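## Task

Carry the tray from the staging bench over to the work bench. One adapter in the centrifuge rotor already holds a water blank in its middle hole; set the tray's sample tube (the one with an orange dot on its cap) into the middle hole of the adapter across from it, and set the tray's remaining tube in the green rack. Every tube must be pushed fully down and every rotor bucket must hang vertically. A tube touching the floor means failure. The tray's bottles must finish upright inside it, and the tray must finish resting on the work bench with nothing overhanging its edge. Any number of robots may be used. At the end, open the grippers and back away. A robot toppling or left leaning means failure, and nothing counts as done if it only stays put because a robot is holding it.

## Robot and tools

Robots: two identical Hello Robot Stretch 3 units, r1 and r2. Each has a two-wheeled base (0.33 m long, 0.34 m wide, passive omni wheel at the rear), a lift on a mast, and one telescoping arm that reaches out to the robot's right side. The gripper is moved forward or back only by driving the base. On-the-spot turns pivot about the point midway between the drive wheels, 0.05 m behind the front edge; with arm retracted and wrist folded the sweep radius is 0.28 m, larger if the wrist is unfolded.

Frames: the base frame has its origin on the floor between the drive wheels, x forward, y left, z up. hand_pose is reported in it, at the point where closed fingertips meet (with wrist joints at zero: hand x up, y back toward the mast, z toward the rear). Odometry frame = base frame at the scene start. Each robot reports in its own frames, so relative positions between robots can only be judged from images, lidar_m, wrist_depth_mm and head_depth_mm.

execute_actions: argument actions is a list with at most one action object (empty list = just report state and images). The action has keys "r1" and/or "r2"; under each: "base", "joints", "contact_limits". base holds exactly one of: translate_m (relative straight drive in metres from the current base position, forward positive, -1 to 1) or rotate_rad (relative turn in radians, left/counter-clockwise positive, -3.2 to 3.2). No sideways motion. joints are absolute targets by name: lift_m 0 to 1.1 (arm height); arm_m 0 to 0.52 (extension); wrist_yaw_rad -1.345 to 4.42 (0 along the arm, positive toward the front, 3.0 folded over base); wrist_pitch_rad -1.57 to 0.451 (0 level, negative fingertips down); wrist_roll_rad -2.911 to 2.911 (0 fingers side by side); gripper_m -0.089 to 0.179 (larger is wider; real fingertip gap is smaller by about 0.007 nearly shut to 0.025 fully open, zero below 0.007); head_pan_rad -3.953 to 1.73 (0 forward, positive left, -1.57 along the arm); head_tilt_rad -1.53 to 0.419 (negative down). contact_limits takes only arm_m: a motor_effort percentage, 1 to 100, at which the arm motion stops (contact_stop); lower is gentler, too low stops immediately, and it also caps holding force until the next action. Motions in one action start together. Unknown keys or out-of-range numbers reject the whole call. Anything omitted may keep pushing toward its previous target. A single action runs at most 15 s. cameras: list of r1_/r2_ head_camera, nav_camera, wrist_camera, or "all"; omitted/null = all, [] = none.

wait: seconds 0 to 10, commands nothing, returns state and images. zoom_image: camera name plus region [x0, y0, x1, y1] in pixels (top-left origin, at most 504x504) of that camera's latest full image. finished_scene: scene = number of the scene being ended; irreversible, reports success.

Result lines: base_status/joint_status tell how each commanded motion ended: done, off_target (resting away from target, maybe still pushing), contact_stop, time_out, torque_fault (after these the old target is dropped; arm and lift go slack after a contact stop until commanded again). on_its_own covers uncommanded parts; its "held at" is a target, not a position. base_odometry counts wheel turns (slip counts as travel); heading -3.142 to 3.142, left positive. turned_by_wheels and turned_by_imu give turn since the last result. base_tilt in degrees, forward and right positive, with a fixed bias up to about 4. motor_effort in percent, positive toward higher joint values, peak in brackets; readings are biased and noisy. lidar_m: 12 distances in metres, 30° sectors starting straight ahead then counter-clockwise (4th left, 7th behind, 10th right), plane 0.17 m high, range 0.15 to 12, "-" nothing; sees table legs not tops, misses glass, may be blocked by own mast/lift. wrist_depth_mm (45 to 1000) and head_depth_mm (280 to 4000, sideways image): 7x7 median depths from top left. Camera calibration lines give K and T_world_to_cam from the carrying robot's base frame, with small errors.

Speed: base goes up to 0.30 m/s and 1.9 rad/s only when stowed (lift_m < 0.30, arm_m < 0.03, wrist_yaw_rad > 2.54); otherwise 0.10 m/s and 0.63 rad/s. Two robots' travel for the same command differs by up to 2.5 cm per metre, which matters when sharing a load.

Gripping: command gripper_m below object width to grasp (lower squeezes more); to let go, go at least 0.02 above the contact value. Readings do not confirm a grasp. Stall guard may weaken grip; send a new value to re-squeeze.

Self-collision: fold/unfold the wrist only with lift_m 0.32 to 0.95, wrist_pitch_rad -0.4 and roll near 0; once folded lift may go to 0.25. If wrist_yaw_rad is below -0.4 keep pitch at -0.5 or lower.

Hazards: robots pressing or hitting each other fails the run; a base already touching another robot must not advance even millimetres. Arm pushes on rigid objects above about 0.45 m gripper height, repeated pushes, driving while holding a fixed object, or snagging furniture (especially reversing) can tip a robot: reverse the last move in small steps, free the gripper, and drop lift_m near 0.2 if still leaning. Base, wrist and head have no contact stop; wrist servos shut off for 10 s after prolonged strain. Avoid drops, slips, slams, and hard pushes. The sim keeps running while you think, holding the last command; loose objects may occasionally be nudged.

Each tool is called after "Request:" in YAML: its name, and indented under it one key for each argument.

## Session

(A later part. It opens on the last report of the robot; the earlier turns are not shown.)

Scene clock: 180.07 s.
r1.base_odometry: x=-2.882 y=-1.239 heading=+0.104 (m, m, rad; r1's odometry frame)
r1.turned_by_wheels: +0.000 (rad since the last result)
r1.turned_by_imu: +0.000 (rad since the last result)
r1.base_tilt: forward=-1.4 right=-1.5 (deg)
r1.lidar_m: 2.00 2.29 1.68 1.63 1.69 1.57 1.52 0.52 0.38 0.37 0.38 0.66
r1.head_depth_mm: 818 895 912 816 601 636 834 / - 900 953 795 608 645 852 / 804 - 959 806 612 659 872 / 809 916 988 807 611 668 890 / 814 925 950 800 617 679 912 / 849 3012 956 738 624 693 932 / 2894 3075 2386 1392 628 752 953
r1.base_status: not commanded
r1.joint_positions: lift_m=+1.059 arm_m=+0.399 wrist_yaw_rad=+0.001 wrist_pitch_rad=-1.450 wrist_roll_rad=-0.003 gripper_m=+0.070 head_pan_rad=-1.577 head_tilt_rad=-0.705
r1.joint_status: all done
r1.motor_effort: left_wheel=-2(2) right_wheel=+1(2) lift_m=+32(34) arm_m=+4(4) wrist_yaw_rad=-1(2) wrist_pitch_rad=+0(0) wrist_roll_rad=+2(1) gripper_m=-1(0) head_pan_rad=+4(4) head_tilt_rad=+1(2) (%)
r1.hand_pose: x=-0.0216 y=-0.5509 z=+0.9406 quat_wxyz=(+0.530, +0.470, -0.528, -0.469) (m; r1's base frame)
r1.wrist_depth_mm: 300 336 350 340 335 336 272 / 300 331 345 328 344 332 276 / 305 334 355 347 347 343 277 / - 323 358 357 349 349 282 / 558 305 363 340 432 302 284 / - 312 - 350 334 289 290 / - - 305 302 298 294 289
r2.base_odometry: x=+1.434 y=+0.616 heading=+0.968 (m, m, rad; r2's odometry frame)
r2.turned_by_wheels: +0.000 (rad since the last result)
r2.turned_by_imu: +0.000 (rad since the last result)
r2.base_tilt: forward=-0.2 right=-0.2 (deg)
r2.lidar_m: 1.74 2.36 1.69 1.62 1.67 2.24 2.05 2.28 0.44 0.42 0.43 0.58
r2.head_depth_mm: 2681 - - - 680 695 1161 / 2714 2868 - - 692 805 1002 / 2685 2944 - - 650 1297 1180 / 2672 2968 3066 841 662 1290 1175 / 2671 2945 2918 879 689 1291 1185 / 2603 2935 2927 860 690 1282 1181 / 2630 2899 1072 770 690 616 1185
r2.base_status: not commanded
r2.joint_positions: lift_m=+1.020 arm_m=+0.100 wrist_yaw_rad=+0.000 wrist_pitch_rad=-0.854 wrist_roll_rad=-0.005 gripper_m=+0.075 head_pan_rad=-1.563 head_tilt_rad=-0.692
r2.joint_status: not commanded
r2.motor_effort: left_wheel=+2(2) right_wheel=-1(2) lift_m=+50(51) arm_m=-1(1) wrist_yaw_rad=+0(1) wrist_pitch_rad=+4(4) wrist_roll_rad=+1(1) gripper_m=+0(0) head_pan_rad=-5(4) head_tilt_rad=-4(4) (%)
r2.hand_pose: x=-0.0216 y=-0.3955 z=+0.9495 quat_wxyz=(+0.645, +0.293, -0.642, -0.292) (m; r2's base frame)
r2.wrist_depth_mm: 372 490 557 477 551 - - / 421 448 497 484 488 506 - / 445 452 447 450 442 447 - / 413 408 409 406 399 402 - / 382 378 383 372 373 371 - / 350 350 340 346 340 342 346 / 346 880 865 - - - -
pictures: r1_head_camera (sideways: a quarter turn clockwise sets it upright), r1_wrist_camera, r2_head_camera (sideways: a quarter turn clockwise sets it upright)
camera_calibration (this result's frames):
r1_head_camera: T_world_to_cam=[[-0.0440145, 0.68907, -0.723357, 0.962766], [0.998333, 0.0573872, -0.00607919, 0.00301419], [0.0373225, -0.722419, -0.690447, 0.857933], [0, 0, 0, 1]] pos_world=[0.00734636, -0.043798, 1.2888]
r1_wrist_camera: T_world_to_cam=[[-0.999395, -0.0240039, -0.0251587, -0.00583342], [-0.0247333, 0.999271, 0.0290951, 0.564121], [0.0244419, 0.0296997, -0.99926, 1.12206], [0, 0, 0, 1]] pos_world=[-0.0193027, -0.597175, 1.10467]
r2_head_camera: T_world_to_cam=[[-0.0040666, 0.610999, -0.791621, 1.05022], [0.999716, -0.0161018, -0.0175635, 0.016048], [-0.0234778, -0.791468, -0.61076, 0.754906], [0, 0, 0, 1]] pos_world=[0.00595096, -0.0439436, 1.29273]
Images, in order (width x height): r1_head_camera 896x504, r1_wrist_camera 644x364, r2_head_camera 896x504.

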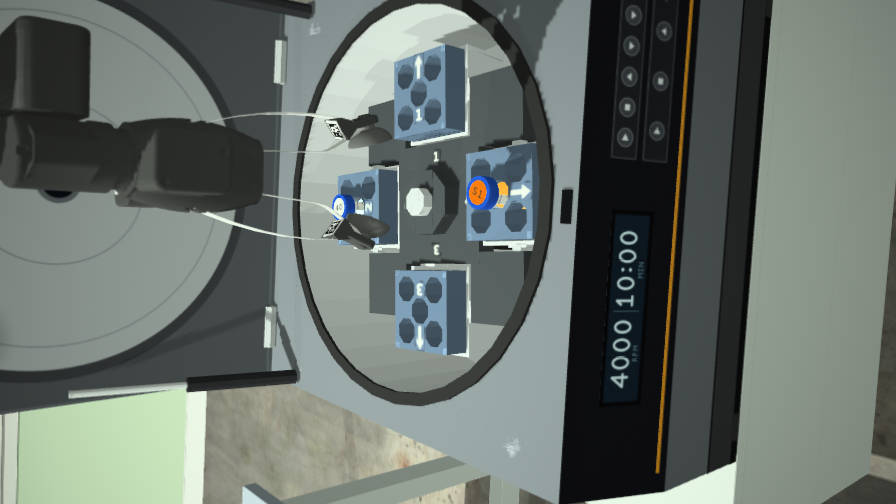

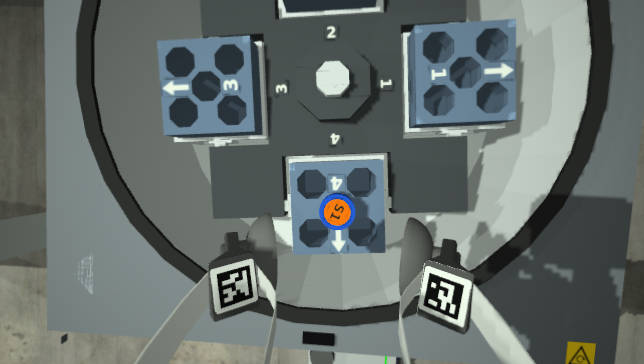

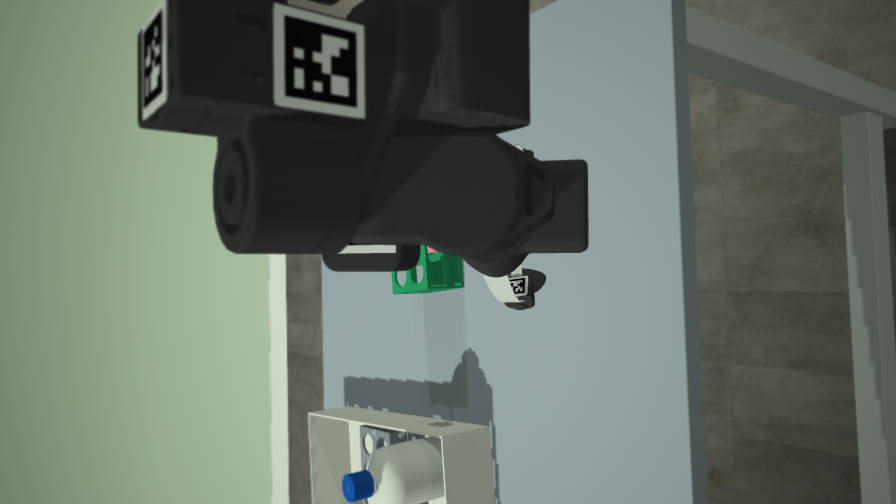

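Looks seated. Retract r1 and finish.

Request:
execute_actions:
  actions:
    - {"r1":{"joints":{"arm_m":0.15}}}
  cameras: []

Request:
finished_scene:
  scene: 1

Scene clock: 184.13 s.
r1.base_odometry: x=-2.882 y=-1.239 heading=+0.104 (m, m, rad; r1's odometry frame)
r1.turned_by_wheels: +0.000 (rad since the last result)
r1.turned_by_imu: +0.000 (rad since the last result)
r1.base_tilt: forward=-1.4 right=-1.4 (deg)
r1.lidar_m: 1.98 2.30 1.68 1.63 1.69 1.57 1.52 0.52 0.38 0.37 0.38 0.66
r1.head_depth_mm: - - 890 815 602 639 833 / - - - 770 614 647 852 / 808 910 - - 609 659 872 / 810 913 967 794 622 670 891 / 813 929 947 797 616 680 911 / 847 3051 946 736 621 691 929 / 2834 3034 2353 1401 627 755 956
r1.base_status: not commanded
r1.joint_positions: lift_m=+1.059 arm_m=+0.150 wrist_yaw_rad=+0.001 wrist_pitch_rad=-1.450 wrist_roll_rad=-0.003 gripper_m=+0.070 head_pan_rad=-1.577 head_tilt_rad=-0.705
r1.joint_status: all done
r1.motor_effort: left_wheel=-2(2) right_wheel=+2(2) lift_m=+32(32) arm_m=-4(5) wrist_yaw_rad=-1(1) wrist_pitch_rad=+0(0) wrist_roll_rad=+1(2) gripper_m=-1(1) head_pan_rad=+4(4) head_tilt_rad=+1(1) (%)
r1.hand_pose: x=-0.0216 y=-0.3021 z=+0.9406 quat_wxyz=(+0.530, +0.470, -0.528, -0.469) (m; r1's base frame)
r1.wrist_depth_mm: 297 290 289 314 279 277 275 / 545 298 290 285 283 279 273 / - 561 394 383 362 348 - / - - - - - - - / - - - - - - - / - - - - - - - / - - - - - - -
r2.base_odometry: x=+1.434 y=+0.616 heading=+0.968 (m, m, rad; r2's odometry frame)
r2.turned_by_wheels: +0.000 (rad since the last result)
r2.turned_by_imu: +0.000 (rad since the last result)
r2.base_tilt: forward=-0.1 right=-0.2 (deg)
r2.lidar_m: 1.74 2.36 1.69 1.62 1.67 2.24 2.06 2.27 0.44 0.42 0.43 0.58
r2.head_depth_mm: 2697 - - - 682 694 1158 / 2695 2881 - - 689 805 995 / 2688 2949 - - 651 1289 1183 / 2688 2916 3080 842 663 1289 1180 / 2639 2989 2876 878 690 1294 1179 / 2618 2908 2919 859 691 1288 1181 / 2631 2935 1075 767 689 615 1179
r2.base_status: not commanded
r2.joint_positions: lift_m=+1.020 arm_m=+0.100 wrist_yaw_rad=+0.000 wrist_pitch_rad=-0.854 wrist_roll_rad=-0.005 gripper_m=+0.075 head_pan_rad=-1.563 head_tilt_rad=-0.692
r2.joint_status: not commanded
r2.motor_effort: left_wheel=+2(2) right_wheel=-2(2) lift_m=+51(51) arm_m=-1(1) wrist_yaw_rad=+1(1) wrist_pitch_rad=+4(4) wrist_roll_rad=+1(1) gripper_m=+1(0) head_pan_rad=-4(4) head_tilt_rad=-4(4) (%)
r2.hand_pose: x=-0.0216 y=-0.3955 z=+0.9495 quat_wxyz=(+0.645, +0.293, -0.642, -0.292) (m; r2's base frame)
r2.wrist_depth_mm: 374 497 560 480 550 - - / 425 446 498 482 490 510 - / 450 449 453 442 441 445 - / 416 410 408 402 402 400 - / 376 380 381 375 371 369 - / 351 350 340 345 339 344 351 / 347 876 887 - - - -
pictures: none
No camera images: the call's "cameras" was empty. Leave "cameras" out to get every camera's image.

The scene is finished: the task was done.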